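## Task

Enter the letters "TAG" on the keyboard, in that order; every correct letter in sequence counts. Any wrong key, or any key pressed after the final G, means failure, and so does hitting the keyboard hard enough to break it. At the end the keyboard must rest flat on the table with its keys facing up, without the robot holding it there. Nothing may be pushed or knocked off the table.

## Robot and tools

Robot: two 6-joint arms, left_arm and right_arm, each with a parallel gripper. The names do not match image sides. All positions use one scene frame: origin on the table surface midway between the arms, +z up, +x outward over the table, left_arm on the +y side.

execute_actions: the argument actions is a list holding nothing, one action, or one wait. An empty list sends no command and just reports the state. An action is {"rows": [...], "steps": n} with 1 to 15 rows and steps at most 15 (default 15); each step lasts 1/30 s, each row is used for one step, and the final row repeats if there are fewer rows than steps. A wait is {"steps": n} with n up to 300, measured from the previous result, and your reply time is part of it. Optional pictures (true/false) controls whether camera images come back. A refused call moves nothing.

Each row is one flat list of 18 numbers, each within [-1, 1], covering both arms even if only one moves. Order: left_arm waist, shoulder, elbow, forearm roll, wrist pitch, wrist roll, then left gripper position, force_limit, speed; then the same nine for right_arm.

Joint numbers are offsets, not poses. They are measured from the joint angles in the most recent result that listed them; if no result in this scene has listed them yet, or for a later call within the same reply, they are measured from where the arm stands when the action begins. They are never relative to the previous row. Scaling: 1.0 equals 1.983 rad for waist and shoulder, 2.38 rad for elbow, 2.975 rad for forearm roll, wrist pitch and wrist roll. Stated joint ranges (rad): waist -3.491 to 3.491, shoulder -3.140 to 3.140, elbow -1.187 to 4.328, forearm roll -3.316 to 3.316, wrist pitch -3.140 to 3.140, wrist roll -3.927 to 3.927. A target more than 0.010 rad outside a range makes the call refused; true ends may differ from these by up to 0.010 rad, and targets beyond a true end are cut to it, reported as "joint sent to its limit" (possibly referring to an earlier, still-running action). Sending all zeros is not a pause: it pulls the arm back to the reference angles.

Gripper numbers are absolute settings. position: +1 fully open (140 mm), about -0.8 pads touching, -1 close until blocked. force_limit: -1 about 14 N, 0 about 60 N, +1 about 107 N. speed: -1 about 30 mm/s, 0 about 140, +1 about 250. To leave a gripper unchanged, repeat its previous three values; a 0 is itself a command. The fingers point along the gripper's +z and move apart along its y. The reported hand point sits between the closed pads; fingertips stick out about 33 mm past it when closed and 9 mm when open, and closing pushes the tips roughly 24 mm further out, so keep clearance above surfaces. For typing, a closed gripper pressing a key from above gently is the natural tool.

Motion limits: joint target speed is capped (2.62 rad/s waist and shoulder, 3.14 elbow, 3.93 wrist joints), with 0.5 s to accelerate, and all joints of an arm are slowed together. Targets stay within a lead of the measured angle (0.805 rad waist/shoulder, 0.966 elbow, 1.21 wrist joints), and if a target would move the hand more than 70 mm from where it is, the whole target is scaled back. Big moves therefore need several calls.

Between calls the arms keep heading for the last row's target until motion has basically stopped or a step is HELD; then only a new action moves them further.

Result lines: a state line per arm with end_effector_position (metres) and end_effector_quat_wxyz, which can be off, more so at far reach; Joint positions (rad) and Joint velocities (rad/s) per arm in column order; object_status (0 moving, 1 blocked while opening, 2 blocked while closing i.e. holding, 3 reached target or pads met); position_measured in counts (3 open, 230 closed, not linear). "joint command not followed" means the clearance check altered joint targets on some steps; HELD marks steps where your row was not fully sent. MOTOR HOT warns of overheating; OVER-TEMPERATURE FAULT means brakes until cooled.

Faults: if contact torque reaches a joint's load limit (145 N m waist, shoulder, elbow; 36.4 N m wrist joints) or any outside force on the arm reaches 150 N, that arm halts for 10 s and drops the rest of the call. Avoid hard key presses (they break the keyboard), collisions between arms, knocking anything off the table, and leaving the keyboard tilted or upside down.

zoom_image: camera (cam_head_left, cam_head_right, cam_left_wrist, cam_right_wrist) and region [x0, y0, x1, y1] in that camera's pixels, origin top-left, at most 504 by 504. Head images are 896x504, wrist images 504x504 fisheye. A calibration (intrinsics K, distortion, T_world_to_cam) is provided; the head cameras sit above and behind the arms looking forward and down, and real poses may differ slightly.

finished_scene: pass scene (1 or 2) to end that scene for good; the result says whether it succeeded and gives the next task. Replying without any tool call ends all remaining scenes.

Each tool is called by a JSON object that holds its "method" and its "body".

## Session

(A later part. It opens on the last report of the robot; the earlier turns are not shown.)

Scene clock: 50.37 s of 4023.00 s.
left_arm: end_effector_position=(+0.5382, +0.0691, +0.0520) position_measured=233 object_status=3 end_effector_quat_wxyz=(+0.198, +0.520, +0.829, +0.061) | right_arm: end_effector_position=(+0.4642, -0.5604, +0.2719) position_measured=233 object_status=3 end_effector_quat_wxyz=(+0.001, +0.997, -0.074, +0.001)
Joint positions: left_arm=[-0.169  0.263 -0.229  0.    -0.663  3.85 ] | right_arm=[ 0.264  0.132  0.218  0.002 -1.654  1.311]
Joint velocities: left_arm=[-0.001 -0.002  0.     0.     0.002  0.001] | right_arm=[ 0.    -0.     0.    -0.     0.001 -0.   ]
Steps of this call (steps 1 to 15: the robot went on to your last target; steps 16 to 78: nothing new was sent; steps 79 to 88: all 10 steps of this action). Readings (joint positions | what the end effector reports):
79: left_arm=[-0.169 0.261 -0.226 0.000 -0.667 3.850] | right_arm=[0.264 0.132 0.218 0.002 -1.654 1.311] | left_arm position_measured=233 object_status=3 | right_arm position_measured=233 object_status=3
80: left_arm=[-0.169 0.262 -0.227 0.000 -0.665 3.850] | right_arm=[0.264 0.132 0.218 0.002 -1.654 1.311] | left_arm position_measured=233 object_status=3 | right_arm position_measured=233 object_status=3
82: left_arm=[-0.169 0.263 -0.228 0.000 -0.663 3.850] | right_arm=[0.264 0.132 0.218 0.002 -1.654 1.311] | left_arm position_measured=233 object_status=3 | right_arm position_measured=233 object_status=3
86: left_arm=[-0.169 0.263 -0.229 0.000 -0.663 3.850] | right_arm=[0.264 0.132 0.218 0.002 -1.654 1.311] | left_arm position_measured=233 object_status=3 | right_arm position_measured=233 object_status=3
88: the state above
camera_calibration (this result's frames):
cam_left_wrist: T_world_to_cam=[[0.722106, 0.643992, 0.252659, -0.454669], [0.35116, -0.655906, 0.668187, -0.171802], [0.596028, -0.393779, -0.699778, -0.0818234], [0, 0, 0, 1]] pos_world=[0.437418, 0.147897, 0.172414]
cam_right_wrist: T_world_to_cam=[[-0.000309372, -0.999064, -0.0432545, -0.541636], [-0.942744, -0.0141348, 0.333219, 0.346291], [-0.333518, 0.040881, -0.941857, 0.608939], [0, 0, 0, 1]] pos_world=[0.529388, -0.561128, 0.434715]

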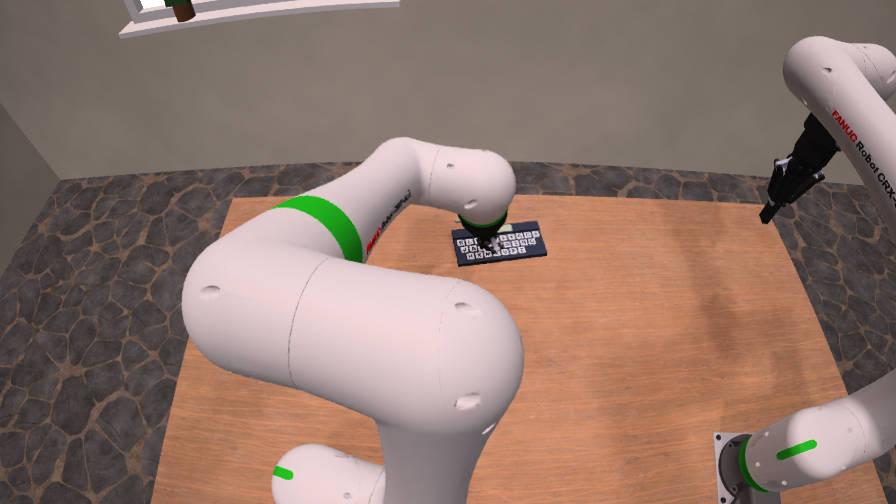

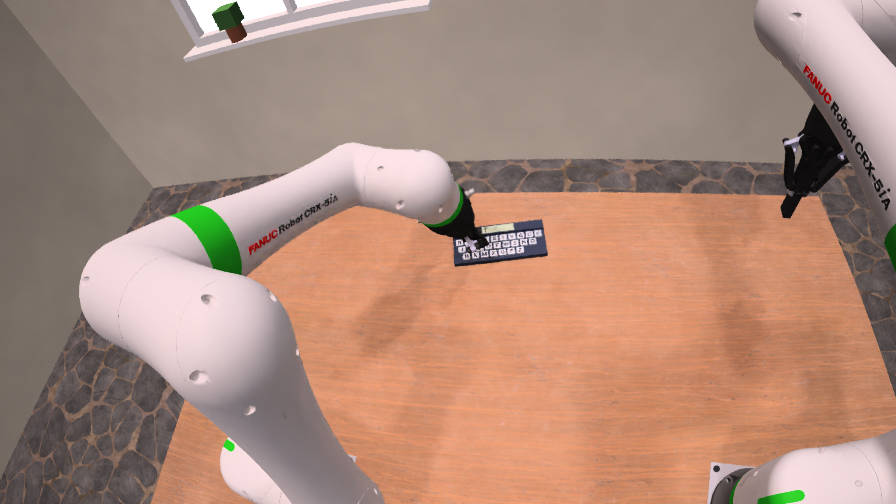

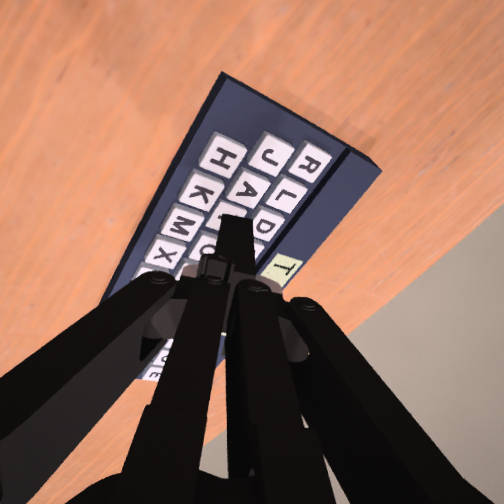

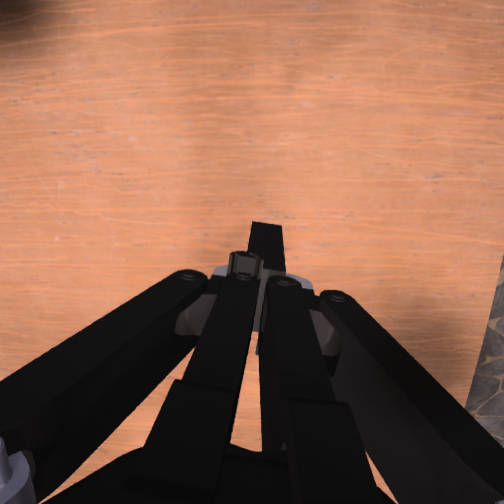

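{"method": "execute_actions", "body": {"actions": [{"rows":[[0,-0.0036,0.0032,0,-0.005,0,-1,0,0,0,0,0,0,0,0,-1,0,0]],"steps":7}], "pictures": false}}

{"method": "execute_actions", "body": {"actions": [{"rows":[[0.0158,-0.016,-0.0169,0,0.0028,0,-1,0,0,0,0,0,0,0,0,-1,0,0]],"steps":12}]}}

Scene clock: 54.33 s of 4023.00 s.
left_arm: end_effector_position=(+0.5383, +0.0691, +0.0580) position_measured=233 object_status=3 end_effector_quat_wxyz=(+0.197, +0.520, +0.829, +0.061) | right_arm: end_effector_position=(+0.4642, -0.5604, +0.2719) position_measured=233 object_status=3 end_effector_quat_wxyz=(+0.001, +0.997, -0.074, +0.001)
Joint positions: left_arm=[-0.169  0.256 -0.221 -0.    -0.677  3.85 ] | right_arm=[ 0.264  0.132  0.218  0.002 -1.654  1.311]
Joint velocities: left_arm=[-0.    -0.005  0.001  0.    -0.008 -0.   ] | right_arm=[-0.001  0.    -0.    -0.     0.     0.   ]
Steps of this call (steps 1 to 15: the robot went on to your last target; steps 16 to 90: nothing new was sent; then 0.73 s passed at rest; steps 91 to 97: all 7 steps of this action). Readings (joint positions | what the end effector reports):
91: left_arm=[-0.169 0.263 -0.229 0.000 -0.663 3.850] | right_arm=[0.264 0.132 0.218 0.002 -1.654 1.311] | left_arm position_measured=233 object_status=3 | right_arm position_measured=233 object_status=3
92: left_arm=[-0.169 0.261 -0.227 -0.000 -0.666 3.850] | right_arm=[0.264 0.132 0.218 0.002 -1.654 1.311] | left_arm position_measured=233 object_status=3 | right_arm position_measured=233 object_status=3
94: left_arm=[-0.169 0.257 -0.222 -0.000 -0.675 3.850] | right_arm=[0.264 0.132 0.218 0.002 -1.654 1.311] | left_arm position_measured=233 object_status=3 | right_arm position_measured=233 object_status=3
97: the state above

Scene clock: 54.73 s of 4023.00 s.
left_arm: end_effector_position=(+0.5330, +0.0905, +0.0578) position_measured=233 object_status=3 end_effector_quat_wxyz=(+0.196, +0.507, +0.837, +0.064) | right_arm: end_effector_position=(+0.4642, -0.5604, +0.2719) position_measured=233 object_status=3 end_effector_quat_wxyz=(+0.001, +0.997, -0.074, +0.001)
Joint positions: left_arm=[-0.137  0.224 -0.261 -0.    -0.669  3.85 ] | right_arm=[ 0.264  0.132  0.218  0.002 -1.654  1.311]
Joint velocities: left_arm=[ 0.001 -0.     0.001  0.    -0.001 -0.   ] | right_arm=[-0.001  0.     0.    -0.    -0.    -0.   ]
Steps of this call (steps 1 to 12: all 12 steps of this action). Readings (joint positions | what the end effector reports):
1: left_arm=[-0.168 0.256 -0.221 -0.000 -0.677 3.850] | right_arm=[0.264 0.132 0.218 0.002 -1.654 1.311] | left_arm position_measured=233 object_status=3 | right_arm position_measured=233 object_status=3
2: left_arm=[-0.165 0.253 -0.225 -0.000 -0.677 3.850] | right_arm=[0.264 0.132 0.218 0.002 -1.654 1.311] | left_arm position_measured=233 object_status=3 | right_arm position_measured=233 object_status=3
4: left_arm=[-0.148 0.235 -0.248 -0.000 -0.672 3.850] | right_arm=[0.264 0.132 0.218 0.002 -1.654 1.311] | left_arm position_measured=233 object_status=3 | right_arm position_measured=233 object_status=3
8: left_arm=[-0.137 0.225 -0.261 -0.000 -0.669 3.850] | right_arm=[0.264 0.132 0.218 0.002 -1.654 1.311] | left_arm position_measured=233 object_status=3 | right_arm position_measured=233 object_status=3
12: the state above
camera_calibration (this result's frames):
cam_left_wrist: T_world_to_cam=[[0.701829, 0.666079, 0.252537, -0.457327], [0.371747, -0.644882, 0.667781, -0.17176], [0.607651, -0.374788, -0.700209, -0.074041], [0, 0, 0, 1]] pos_world=[0.429808, 0.166102, 0.178346]
cam_right_wrist: T_world_to_cam=[[-0.000309376, -0.999064, -0.0432544, -0.541636], [-0.942744, -0.0141347, 0.333219, 0.346291], [-0.333518, 0.0408809, -0.941857, 0.608939], [0, 0, 0, 1]] pos_world=[0.529388, -0.561128, 0.434715]

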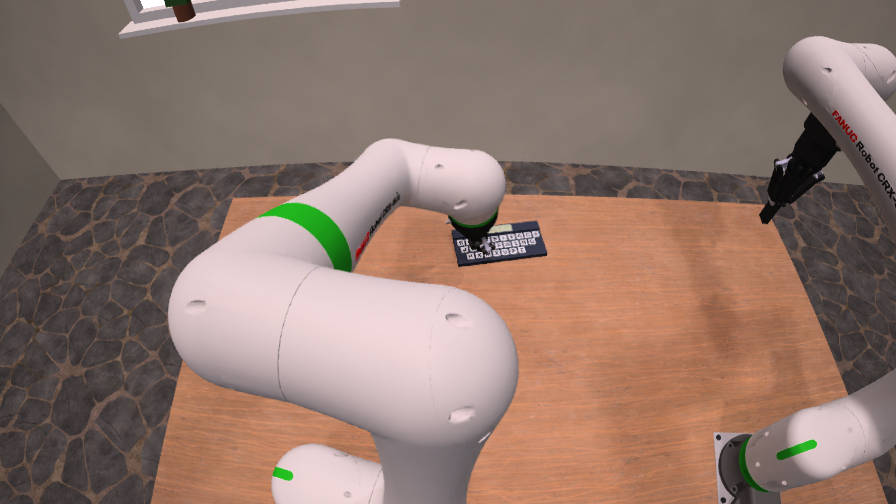

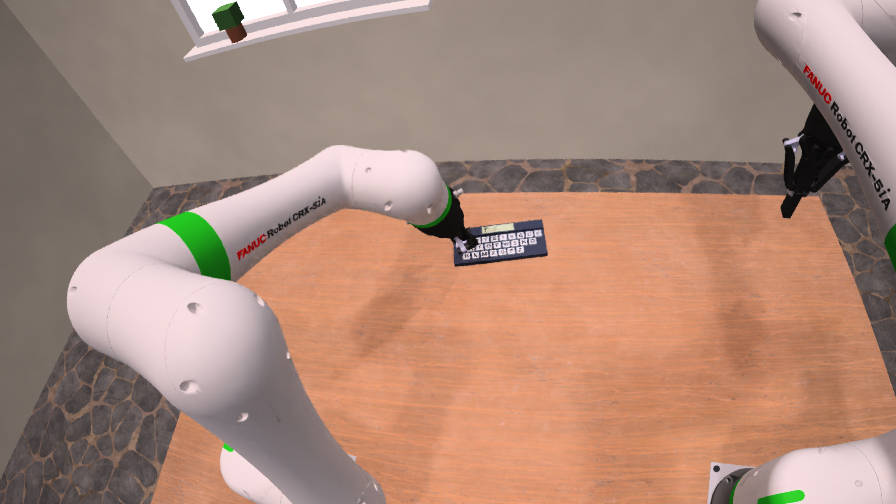

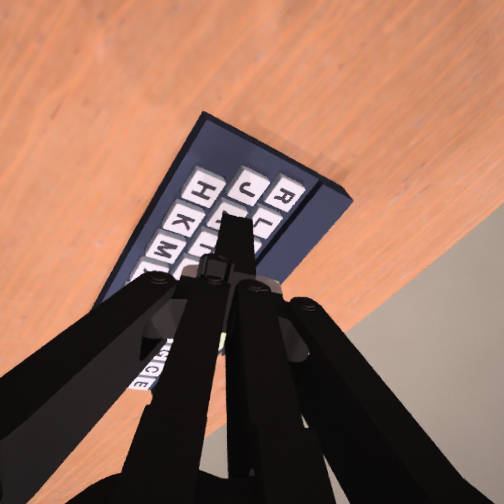

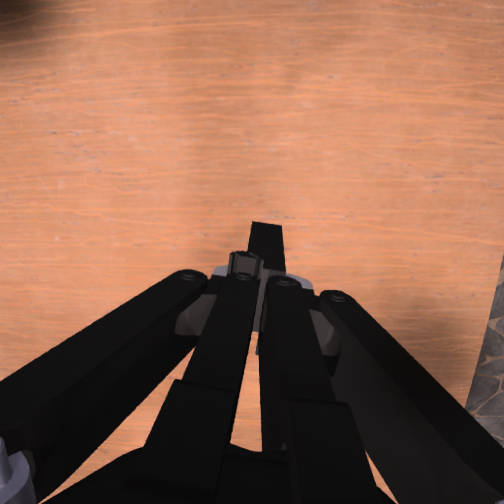

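{"method": "execute_actions", "body": {"actions": [{"rows":[[-0.0008,0.0034,-0.0028,0,0.0045,0,-1,0,0,0,0,0,0,0,0,-1,0,0]],"steps":10}]}}

{"method": "zoom_image", "body": {"camera": "cam_head_right", "region": [450,215,530,265]}}

Scene clock: 58.63 s of 4023.00 s.
left_arm: end_effector_position=(+0.5326, +0.0897, +0.0522) position_measured=233 object_status=3 end_effector_quat_wxyz=(+0.196, +0.508, +0.836, +0.064) | right_arm: end_effector_position=(+0.4642, -0.5604, +0.2719) position_measured=233 object_status=3 end_effector_quat_wxyz=(+0.001, +0.997, -0.074, +0.001)
Joint positions: left_arm=[-0.139  0.231 -0.268 -0.    -0.655  3.85 ] | right_arm=[ 0.264  0.132  0.218  0.002 -1.654  1.311]
Joint velocities: left_arm=[-0.002  0.001  0.    -0.     0.001 -0.001] | right_arm=[ 0.001  0.    -0.    -0.    -0.     0.   ]
Steps of this call (steps 1 to 15: the robot went on to your last target; steps 16 to 90: nothing new was sent; then 0.57 s passed at rest; steps 91 to 100: all 10 steps of this action). Readings (joint positions | what the end effector reports):
91: left_arm=[-0.137 0.224 -0.262 -0.000 -0.668 3.850] | right_arm=[0.264 0.132 0.218 0.002 -1.654 1.311] | left_arm position_measured=233 object_status=3 | right_arm position_measured=233 object_status=3
92: left_arm=[-0.137 0.226 -0.264 -0.000 -0.664 3.850] | right_arm=[0.264 0.132 0.218 0.002 -1.654 1.311] | left_arm position_measured=233 object_status=3 | right_arm position_measured=233 object_status=3
94: left_arm=[-0.138 0.230 -0.267 -0.000 -0.657 3.850] | right_arm=[0.264 0.132 0.218 0.002 -1.654 1.311] | left_arm position_measured=233 object_status=3 | right_arm position_measured=233 object_status=3
98: left_arm=[-0.139 0.231 -0.268 -0.000 -0.656 3.850] | right_arm=[0.264 0.132 0.218 0.002 -1.654 1.311] | left_arm position_measured=233 object_status=3 | right_arm position_measured=233 object_status=3
100: the state above
camera_calibration (this result's frames):
cam_left_wrist: T_world_to_cam=[[0.702769, 0.66506, 0.252609, -0.455489], [0.370715, -0.645404, 0.667851, -0.167811], [0.607195, -0.375699, -0.700117, -0.0777112], [0, 0, 0, 1]] pos_world=[0.429499, 0.165425, 0.172726]
cam_right_wrist: T_world_to_cam=[[-0.000309306, -0.999064, -0.0432544, -0.541636], [-0.942744, -0.0141348, 0.333218, 0.346291], [-0.333518, 0.0408809, -0.941857, 0.608939], [0, 0, 0, 1]] pos_world=[0.529388, -0.561128, 0.434715]

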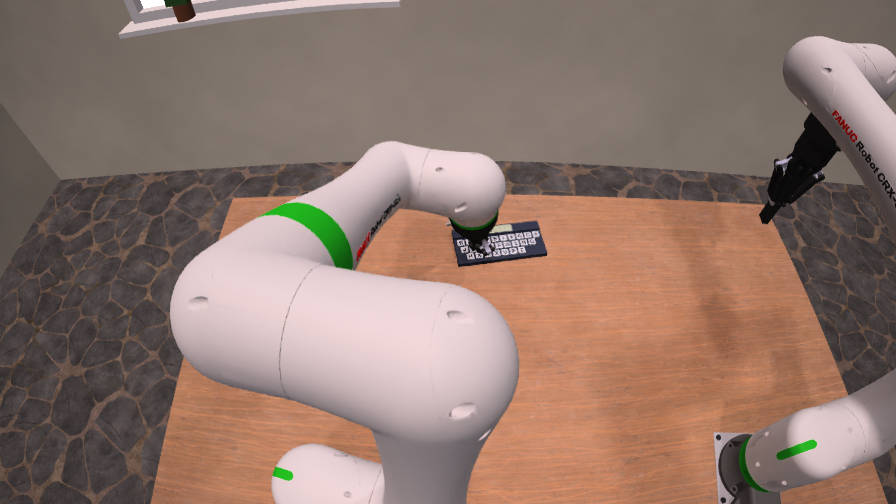

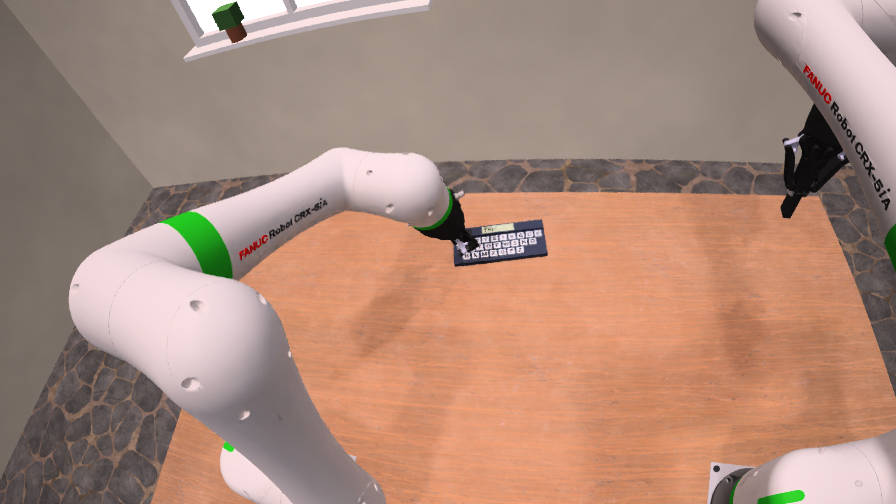

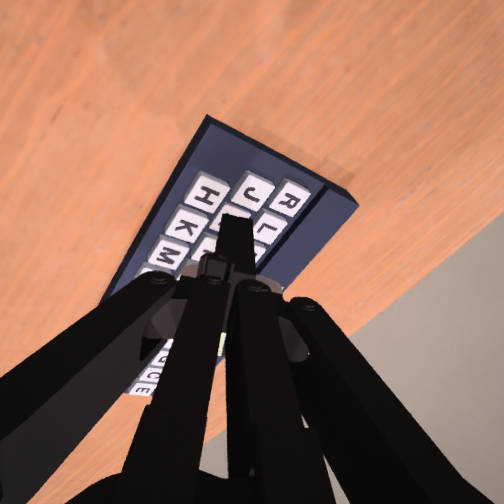

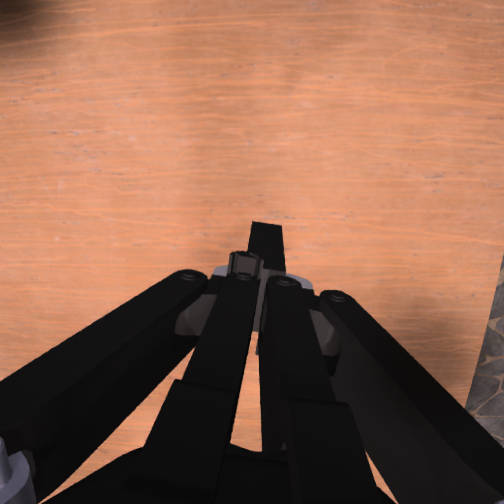

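Region (450, 215, 530, 265) of cam_head_right's 896x504 image, scaled by 6.300, with more detail than that image has; it fills the top 315 rows of this view, and the rest is white.

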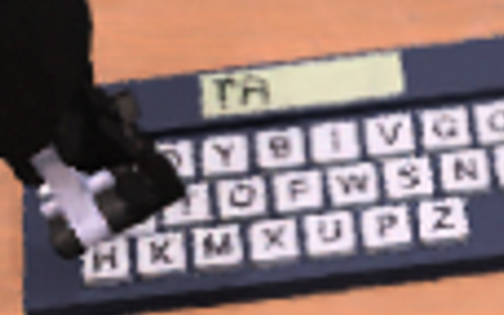

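{"method": "execute_actions", "body": {"actions": [{"rows":[[0,-0.0068,0.006,0,-0.0093,0,-1,0,0,0,0,0,0,0,0,-1,0,0]],"steps":9}], "pictures": false}}

{"method": "execute_actions", "body": {"actions": [{"rows":[[-0.0767,0.1044,0.1158,0,-0.023,0,-1,0,0,0,0,0,0,0,0,-1,0,0]]}], "pictures": false}}

{"method": "execute_actions", "body": {"actions": [{"steps":12}]}}

Scene clock: 65.20 s of 4023.00 s.
left_arm: end_effector_position=(+0.5327, +0.0896, +0.0639) position_measured=233 object_status=3 end_effector_quat_wxyz=(+0.196, +0.508, +0.836, +0.064) | right_arm: end_effector_position=(+0.4642, -0.5604, +0.2719) position_measured=233 object_status=3 end_effector_quat_wxyz=(+0.001, +0.997, -0.074, +0.001)
Joint positions: left_arm=[-0.139  0.218 -0.254 -0.    -0.683  3.85 ] | right_arm=[ 0.264  0.132  0.218  0.002 -1.654  1.311]
Joint velocities: left_arm=[-0.001 -0.003  0.002  0.    -0.002 -0.   ] | right_arm=[ 0. -0.  0. -0.  0.  0.]
Steps of this call (steps 1 to 15: the robot went on to your last target; steps 16 to 90: nothing new was sent; then 3.27 s passed at rest; steps 91 to 99: all 9 steps of this action). Readings (joint positions | what the end effector reports):
91: left_arm=[-0.139 0.231 -0.268 -0.000 -0.655 3.850] | right_arm=[0.264 0.132 0.218 0.002 -1.654 1.311] | left_arm position_measured=233 object_status=3 | right_arm position_measured=233 object_status=3
92: left_arm=[-0.139 0.229 -0.266 -0.000 -0.660 3.850] | right_arm=[0.264 0.132 0.218 0.002 -1.654 1.311] | left_arm position_measured=233 object_status=3 | right_arm position_measured=233 object_status=3
94: left_arm=[-0.139 0.220 -0.256 -0.000 -0.677 3.850] | right_arm=[0.264 0.132 0.218 0.002 -1.654 1.311] | left_arm position_measured=233 object_status=3 | right_arm position_measured=233 object_status=3
98: left_arm=[-0.139 0.218 -0.254 -0.000 -0.683 3.850] | right_arm=[0.264 0.132 0.218 0.002 -1.654 1.311] | left_arm position_measured=233 object_status=3 | right_arm position_measured=233 object_status=3
99: the state above

Scene clock: 65.70 s of 4023.00 s.
left_arm: end_effector_position=(+0.5718, -0.0280, +0.0637) position_measured=233 object_status=3 end_effector_quat_wxyz=(+0.201, +0.570, +0.795, +0.049) | right_arm: end_effector_position=(+0.4642, -0.5604, +0.2719) position_measured=233 object_status=3 end_effector_quat_wxyz=(+0.001, +0.997, -0.074, +0.001)
Joint positions: left_arm=[-0.291  0.424  0.021 -0.    -0.751  3.85 ] | right_arm=[ 0.264  0.132  0.218  0.002 -1.654  1.311]
Joint velocities: left_arm=[-0.008  0.011  0.022 -0.001 -0.008 -0.001] | right_arm=[ 0.  0.  0. -0.  0. -0.]
Steps of this call (steps 1 to 15: all 15 steps of this action). Readings (joint positions | what the end effector reports):
1: left_arm=[-0.139 0.218 -0.254 -0.000 -0.683 3.850] | right_arm=[0.264 0.132 0.218 0.002 -1.654 1.311] | left_arm position_measured=233 object_status=3 | right_arm position_measured=233 object_status=3
2: left_arm=[-0.141 0.220 -0.249 -0.000 -0.684 3.850] | right_arm=[0.264 0.132 0.218 0.002 -1.654 1.311] | left_arm position_measured=233 object_status=3 | right_arm position_measured=233 object_status=3
4: left_arm=[-0.157 0.242 -0.221 -0.000 -0.691 3.850] | right_arm=[0.264 0.132 0.218 0.002 -1.654 1.311] | left_arm position_measured=233 object_status=3 | right_arm position_measured=233 object_status=3
8: left_arm=[-0.223 0.332 -0.102 -0.000 -0.721 3.850] | right_arm=[0.264 0.132 0.218 0.002 -1.654 1.311] | left_arm position_measured=233 object_status=3 | right_arm position_measured=233 object_status=3
15: the state above

Scene clock: 66.10 s of 4023.00 s.
left_arm: end_effector_position=(+0.5720, -0.0283, +0.0638) position_measured=233 object_status=3 end_effector_quat_wxyz=(+0.201, +0.570, +0.795, +0.049) | right_arm: end_effector_position=(+0.4642, -0.5604, +0.2719) position_measured=233 object_status=3 end_effector_quat_wxyz=(+0.001, +0.997, -0.074, +0.001)
Joint positions: left_arm=[-0.291  0.425  0.022 -0.    -0.751  3.85 ] | right_arm=[ 0.264  0.132  0.218  0.002 -1.654  1.311]
Joint velocities: left_arm=[ 0.001  0.001 -0.002  0.001 -0.001  0.001] | right_arm=[-0.001  0.     0.     0.     0.     0.   ]
Steps of this call (steps 1 to 12: the robot went on to your last target). Readings (joint positions | what the end effector reports):
1: left_arm=[-0.291 0.425 0.021 -0.000 -0.751 3.850] | right_arm=[0.264 0.132 0.218 0.002 -1.654 1.311] | left_arm position_measured=233 object_status=3 | right_arm position_measured=233 object_status=3
2: left_arm=[-0.291 0.425 0.021 -0.000 -0.751 3.850] | right_arm=[0.264 0.132 0.218 0.002 -1.654 1.311] | left_arm position_measured=233 object_status=3 | right_arm position_measured=233 object_status=3
4: left_arm=[-0.291 0.425 0.022 -0.000 -0.751 3.850] | right_arm=[0.264 0.132 0.218 0.002 -1.654 1.311] | left_arm position_measured=233 object_status=3 | right_arm position_measured=233 object_status=3
8: left_arm=[-0.291 0.425 0.022 -0.000 -0.751 3.850] | right_arm=[0.264 0.132 0.218 0.002 -1.654 1.311] | left_arm position_measured=233 object_status=3 | right_arm position_measured=233 object_status=3
12: the state above
camera_calibration (this result's frames):
cam_left_wrist: T_world_to_cam=[[0.795483, 0.550804, 0.25263, -0.463907], [0.268535, -0.694146, 0.66787, -0.209265], [0.543228, -0.463439, -0.700092, -0.103756], [0, 0, 0, 1]] pos_world=[0.481588, 0.062177, 0.18432]
cam_right_wrist: T_world_to_cam=[[-0.000309417, -0.999064, -0.0432544, -0.541636], [-0.942744, -0.0141347, 0.333219, 0.346291], [-0.333518, 0.040881, -0.941857, 0.608939], [0, 0, 0, 1]] pos_world=[0.529388, -0.561128, 0.434715]

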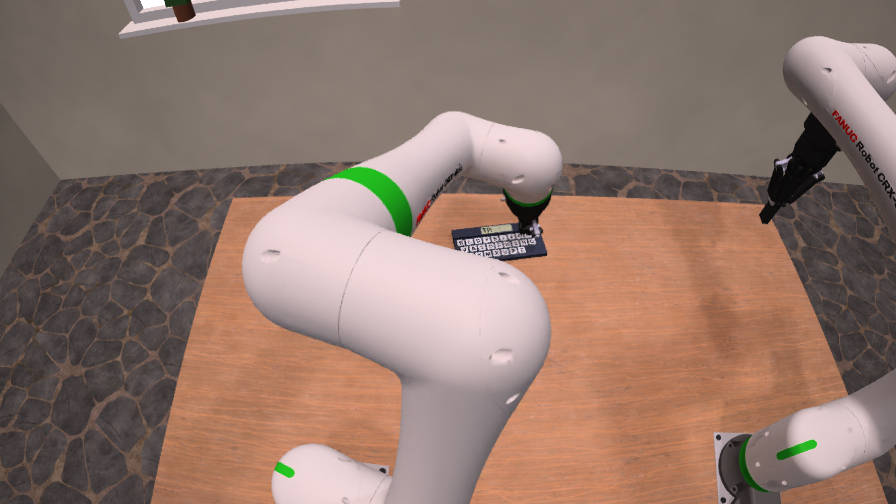

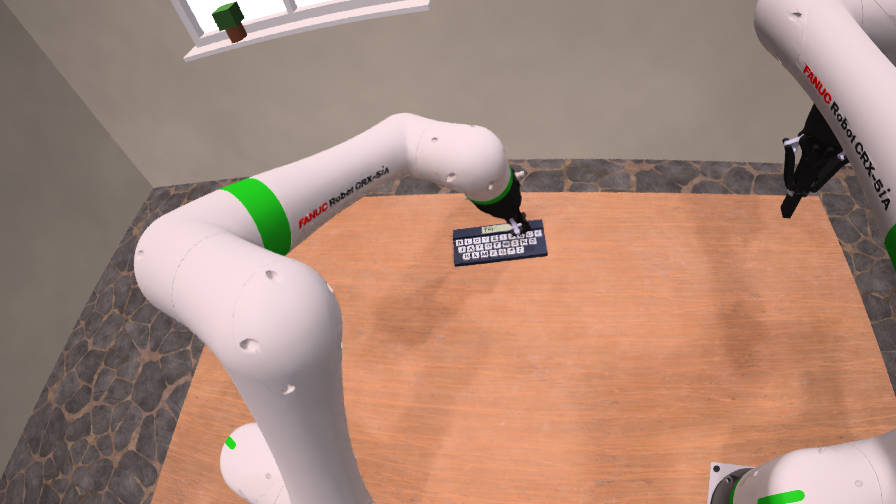

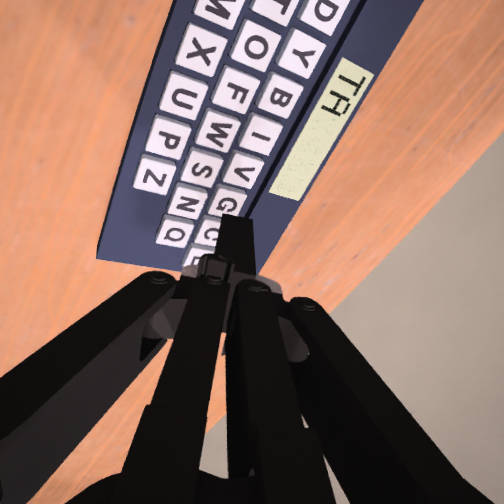

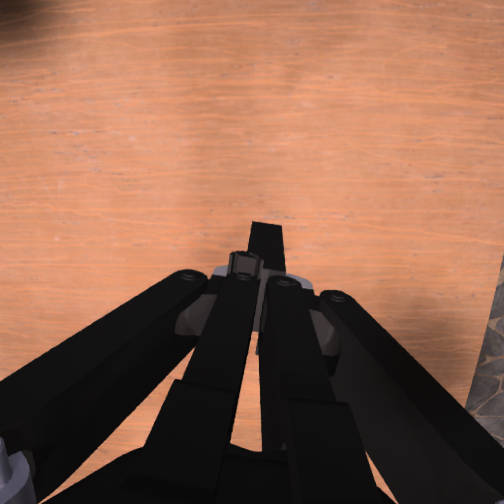

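{"method": "execute_actions", "body": {"actions": [{"rows":[[0.0018,0.0038,-0.0061,0,0.0074,0,-1,0,0,0,0,0,0,0,0,-1,0,0]],"steps":11}]}}

Scene clock: 68.70 s of 4023.00 s.
left_arm: end_effector_position=(+0.5724, -0.0258, +0.0539) position_measured=233 object_status=3 end_effector_quat_wxyz=(+0.201, +0.568, +0.796, +0.050) | right_arm: end_effector_position=(+0.4642, -0.5604, +0.2719) position_measured=233 object_status=3 end_effector_quat_wxyz=(+0.001, +0.997, -0.074, +0.001)
Joint positions: left_arm=[-0.288  0.432  0.007 -0.    -0.729  3.85 ] | right_arm=[ 0.264  0.132  0.218  0.002 -1.654  1.311]
Joint velocities: left_arm=[ 0.002  0.001 -0.001 -0.    -0.     0.   ] | right_arm=[ 0.002  0.    -0.    -0.     0.001 -0.   ]
Steps of this call (steps 1 to 15: the robot went on to your last target; steps 16 to 67: nothing new was sent; steps 68 to 78: all 11 steps of this action). Readings (joint positions | what the end effector reports):
68: left_arm=[-0.291 0.425 0.022 -0.000 -0.751 3.850] | right_arm=[0.264 0.132 0.218 0.002 -1.654 1.311] | left_arm position_measured=233 object_status=3 | right_arm position_measured=233 object_status=3
69: left_arm=[-0.291 0.426 0.019 -0.000 -0.747 3.850] | right_arm=[0.264 0.132 0.218 0.002 -1.654 1.311] | left_arm position_measured=233 object_status=3 | right_arm position_measured=233 object_status=3
71: left_arm=[-0.288 0.431 0.009 -0.000 -0.733 3.850] | right_arm=[0.264 0.132 0.218 0.002 -1.654 1.311] | left_arm position_measured=233 object_status=3 | right_arm position_measured=233 object_status=3
75: left_arm=[-0.288 0.432 0.007 -0.000 -0.730 3.850] | right_arm=[0.264 0.132 0.218 0.002 -1.654 1.311] | left_arm position_measured=233 object_status=3 | right_arm position_measured=233 object_status=3
78: the state above
camera_calibration (this result's frames):
cam_left_wrist: T_world_to_cam=[[0.793567, 0.553563, 0.252625, -0.461913], [0.270951, -0.693212, 0.667865, -0.202361], [0.544828, -0.461547, -0.700098, -0.11064], [0, 0, 0, 1]] pos_world=[0.481668, 0.0643539, 0.174382]
cam_right_wrist: T_world_to_cam=[[-0.000309438, -0.999064, -0.0432546, -0.541636], [-0.942744, -0.0141347, 0.333219, 0.346291], [-0.333518, 0.0408811, -0.941857, 0.608939], [0, 0, 0, 1]] pos_world=[0.529388, -0.561128, 0.434715]

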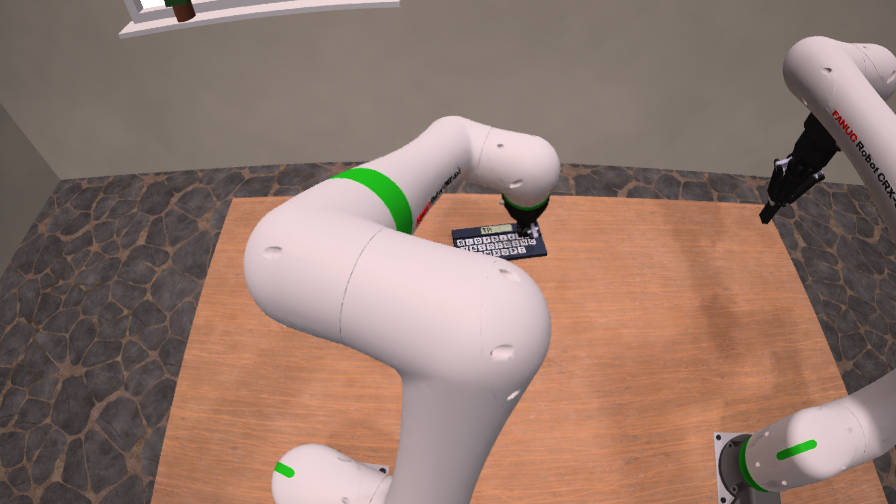

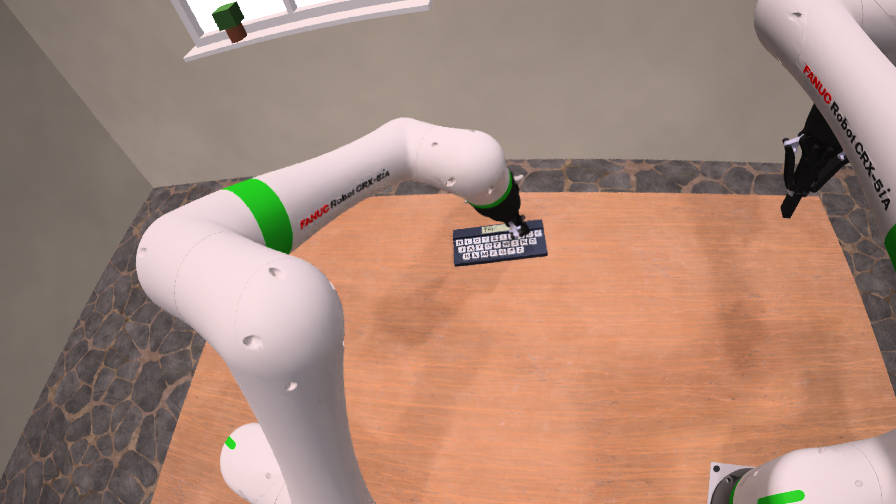

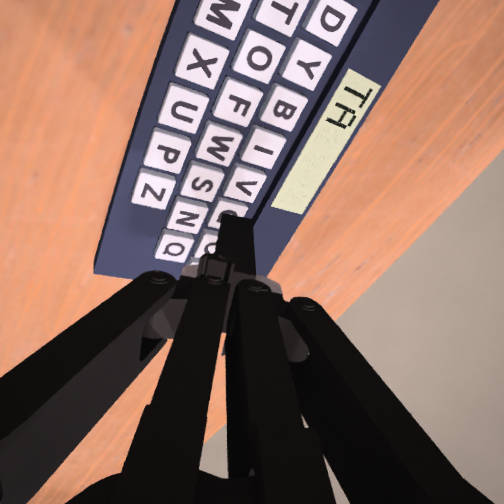

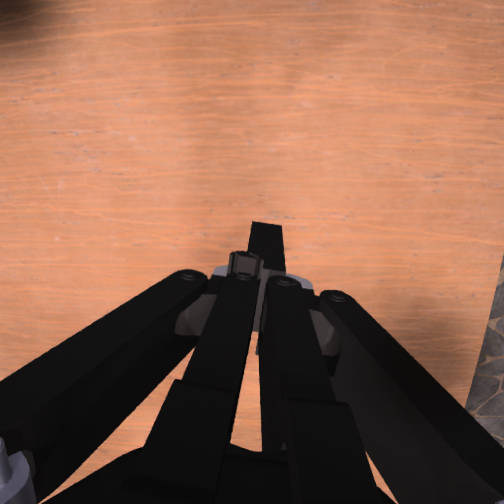

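{"method": "execute_actions", "body": {"actions": [{"rows":[[0,0.001,-0.0009,0,0.0014,0,-1,0,0,0,0,0,0,0,0,-1,0,0]],"steps":10}], "pictures": false}}

{"method": "execute_actions", "body": {"actions": [{"rows":[[0,-0.01,0.0096,0,-0.0143,0,-1,0,0,0,0,0,0,0,0,-1,0,0]],"steps":10}]}}

Scene clock: 73.20 s of 4023.00 s.
left_arm: end_effector_position=(+0.5724, -0.0258, +0.0520) position_measured=233 object_status=3 end_effector_quat_wxyz=(+0.201, +0.568, +0.796, +0.050) | right_arm: end_effector_position=(+0.4642, -0.5604, +0.2719) position_measured=233 object_status=3 end_effector_quat_wxyz=(+0.001, +0.997, -0.074, +0.001)
Joint positions: left_arm=[-0.287  0.434  0.005 -0.    -0.725  3.85 ] | right_arm=[ 0.264  0.132  0.218  0.002 -1.654  1.311]
Joint velocities: left_arm=[ 0.002  0.003 -0.     0.001 -0.    -0.   ] | right_arm=[-0.001 -0.     0.    -0.     0.     0.   ]
Steps of this call (steps 1 to 15: the robot went on to your last target; steps 16 to 90: nothing new was sent; then 1.17 s passed at rest; steps 91 to 100: all 10 steps of this action). Readings (joint positions | what the end effector reports):
91: left_arm=[-0.287 0.432 0.007 -0.000 -0.729 3.850] | right_arm=[0.264 0.132 0.218 0.002 -1.654 1.311] | left_arm position_measured=233 object_status=3 | right_arm position_measured=233 object_status=3
92: left_arm=[-0.287 0.433 0.006 -0.000 -0.728 3.850] | right_arm=[0.264 0.132 0.218 0.002 -1.654 1.311] | left_arm position_measured=233 object_status=3 | right_arm position_measured=233 object_status=3
94: left_arm=[-0.287 0.434 0.005 -0.000 -0.726 3.850] | right_arm=[0.264 0.132 0.218 0.002 -1.654 1.311] | left_arm position_measured=233 object_status=3 | right_arm position_measured=233 object_status=3
98: left_arm=[-0.287 0.434 0.005 -0.000 -0.725 3.850] | right_arm=[0.264 0.132 0.218 0.002 -1.654 1.311] | left_arm position_measured=233 object_status=3 | right_arm position_measured=233 object_status=3
100: the state above

Scene clock: 73.53 s of 4023.00 s.
left_arm: end_effector_position=(+0.5723, -0.0257, +0.0720) position_measured=233 object_status=3 end_effector_quat_wxyz=(+0.201, +0.568, +0.796, +0.050) | right_arm: end_effector_position=(+0.4642, -0.5604, +0.2719) position_measured=233 object_status=3 end_effector_quat_wxyz=(+0.001, +0.997, -0.074, +0.001)
Joint positions: left_arm=[-0.287  0.415  0.028 -0.    -0.768  3.85 ] | right_arm=[ 0.264  0.132  0.218  0.002 -1.654  1.311]
Joint velocities: left_arm=[-0.    -0.002  0.001 -0.    -0.001 -0.001] | right_arm=[-0.001 -0.     0.     0.     0.001 -0.   ]
Steps of this call (steps 1 to 10: all 10 steps of this action). Readings (joint positions | what the end effector reports):
1: left_arm=[-0.287 0.434 0.005 -0.000 -0.725 3.850] | right_arm=[0.264 0.132 0.218 0.002 -1.654 1.311] | left_arm position_measured=233 object_status=3 | right_arm position_measured=233 object_status=3
2: left_arm=[-0.287 0.433 0.007 -0.000 -0.729 3.850] | right_arm=[0.264 0.132 0.218 0.002 -1.654 1.311] | left_arm position_measured=233 object_status=3 | right_arm position_measured=233 object_status=3
4: left_arm=[-0.287 0.421 0.021 -0.000 -0.754 3.850] | right_arm=[0.264 0.132 0.218 0.002 -1.654 1.311] | left_arm position_measured=233 object_status=3 | right_arm position_measured=233 object_status=3
8: left_arm=[-0.287 0.415 0.028 -0.000 -0.767 3.850] | right_arm=[0.264 0.132 0.218 0.002 -1.654 1.311] | left_arm position_measured=233 object_status=3 | right_arm position_measured=233 object_status=3
10: the state above
camera_calibration (this result's frames):
cam_left_wrist: T_world_to_cam=[[0.793514, 0.55364, 0.252623, -0.466461], [0.271019, -0.693186, 0.667863, -0.214404], [0.544871, -0.461493, -0.7001, -0.0979217], [0, 0, 0, 1]] pos_world=[0.481606, 0.0644399, 0.192476]
cam_right_wrist: T_world_to_cam=[[-0.000309542, -0.999064, -0.0432544, -0.541636], [-0.942744, -0.0141346, 0.333219, 0.346291], [-0.333518, 0.040881, -0.941857, 0.608939], [0, 0, 0, 1]] pos_world=[0.529388, -0.561128, 0.434715]

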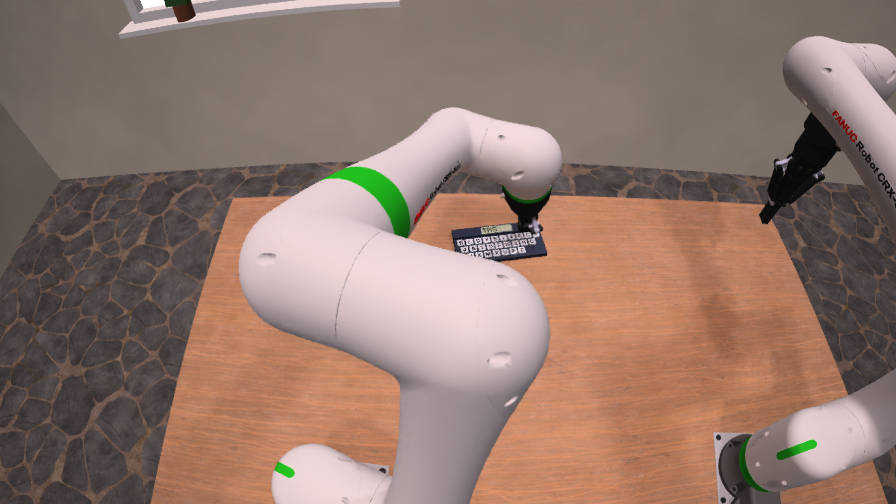

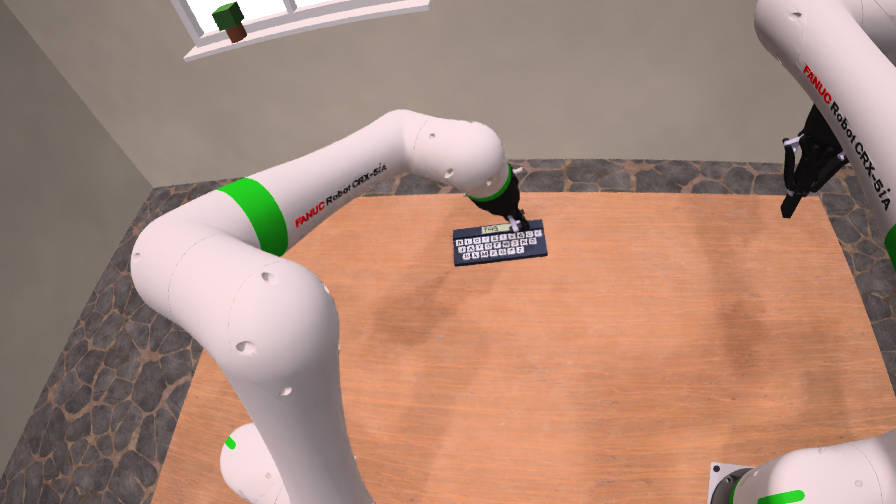

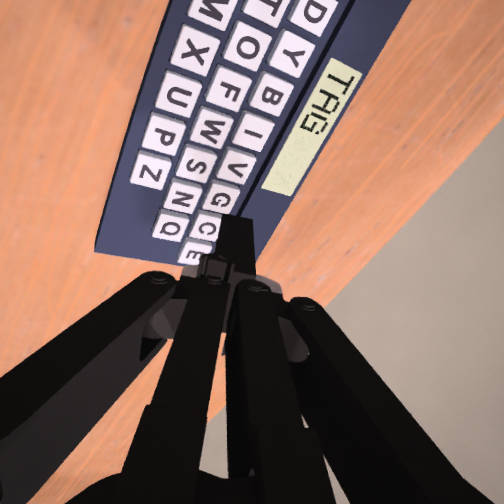

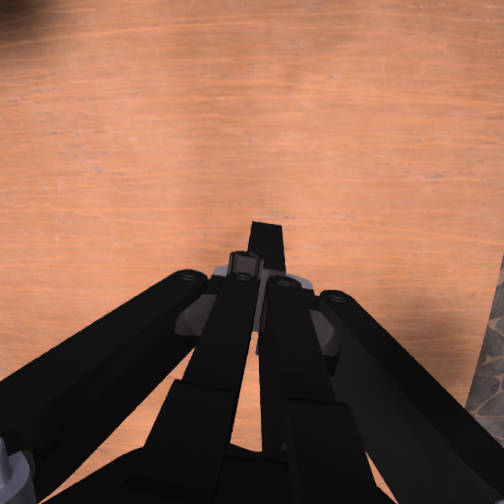

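{"method": "finished_scene", "body": {"scene": 1}}

The scene is finished: the task was done.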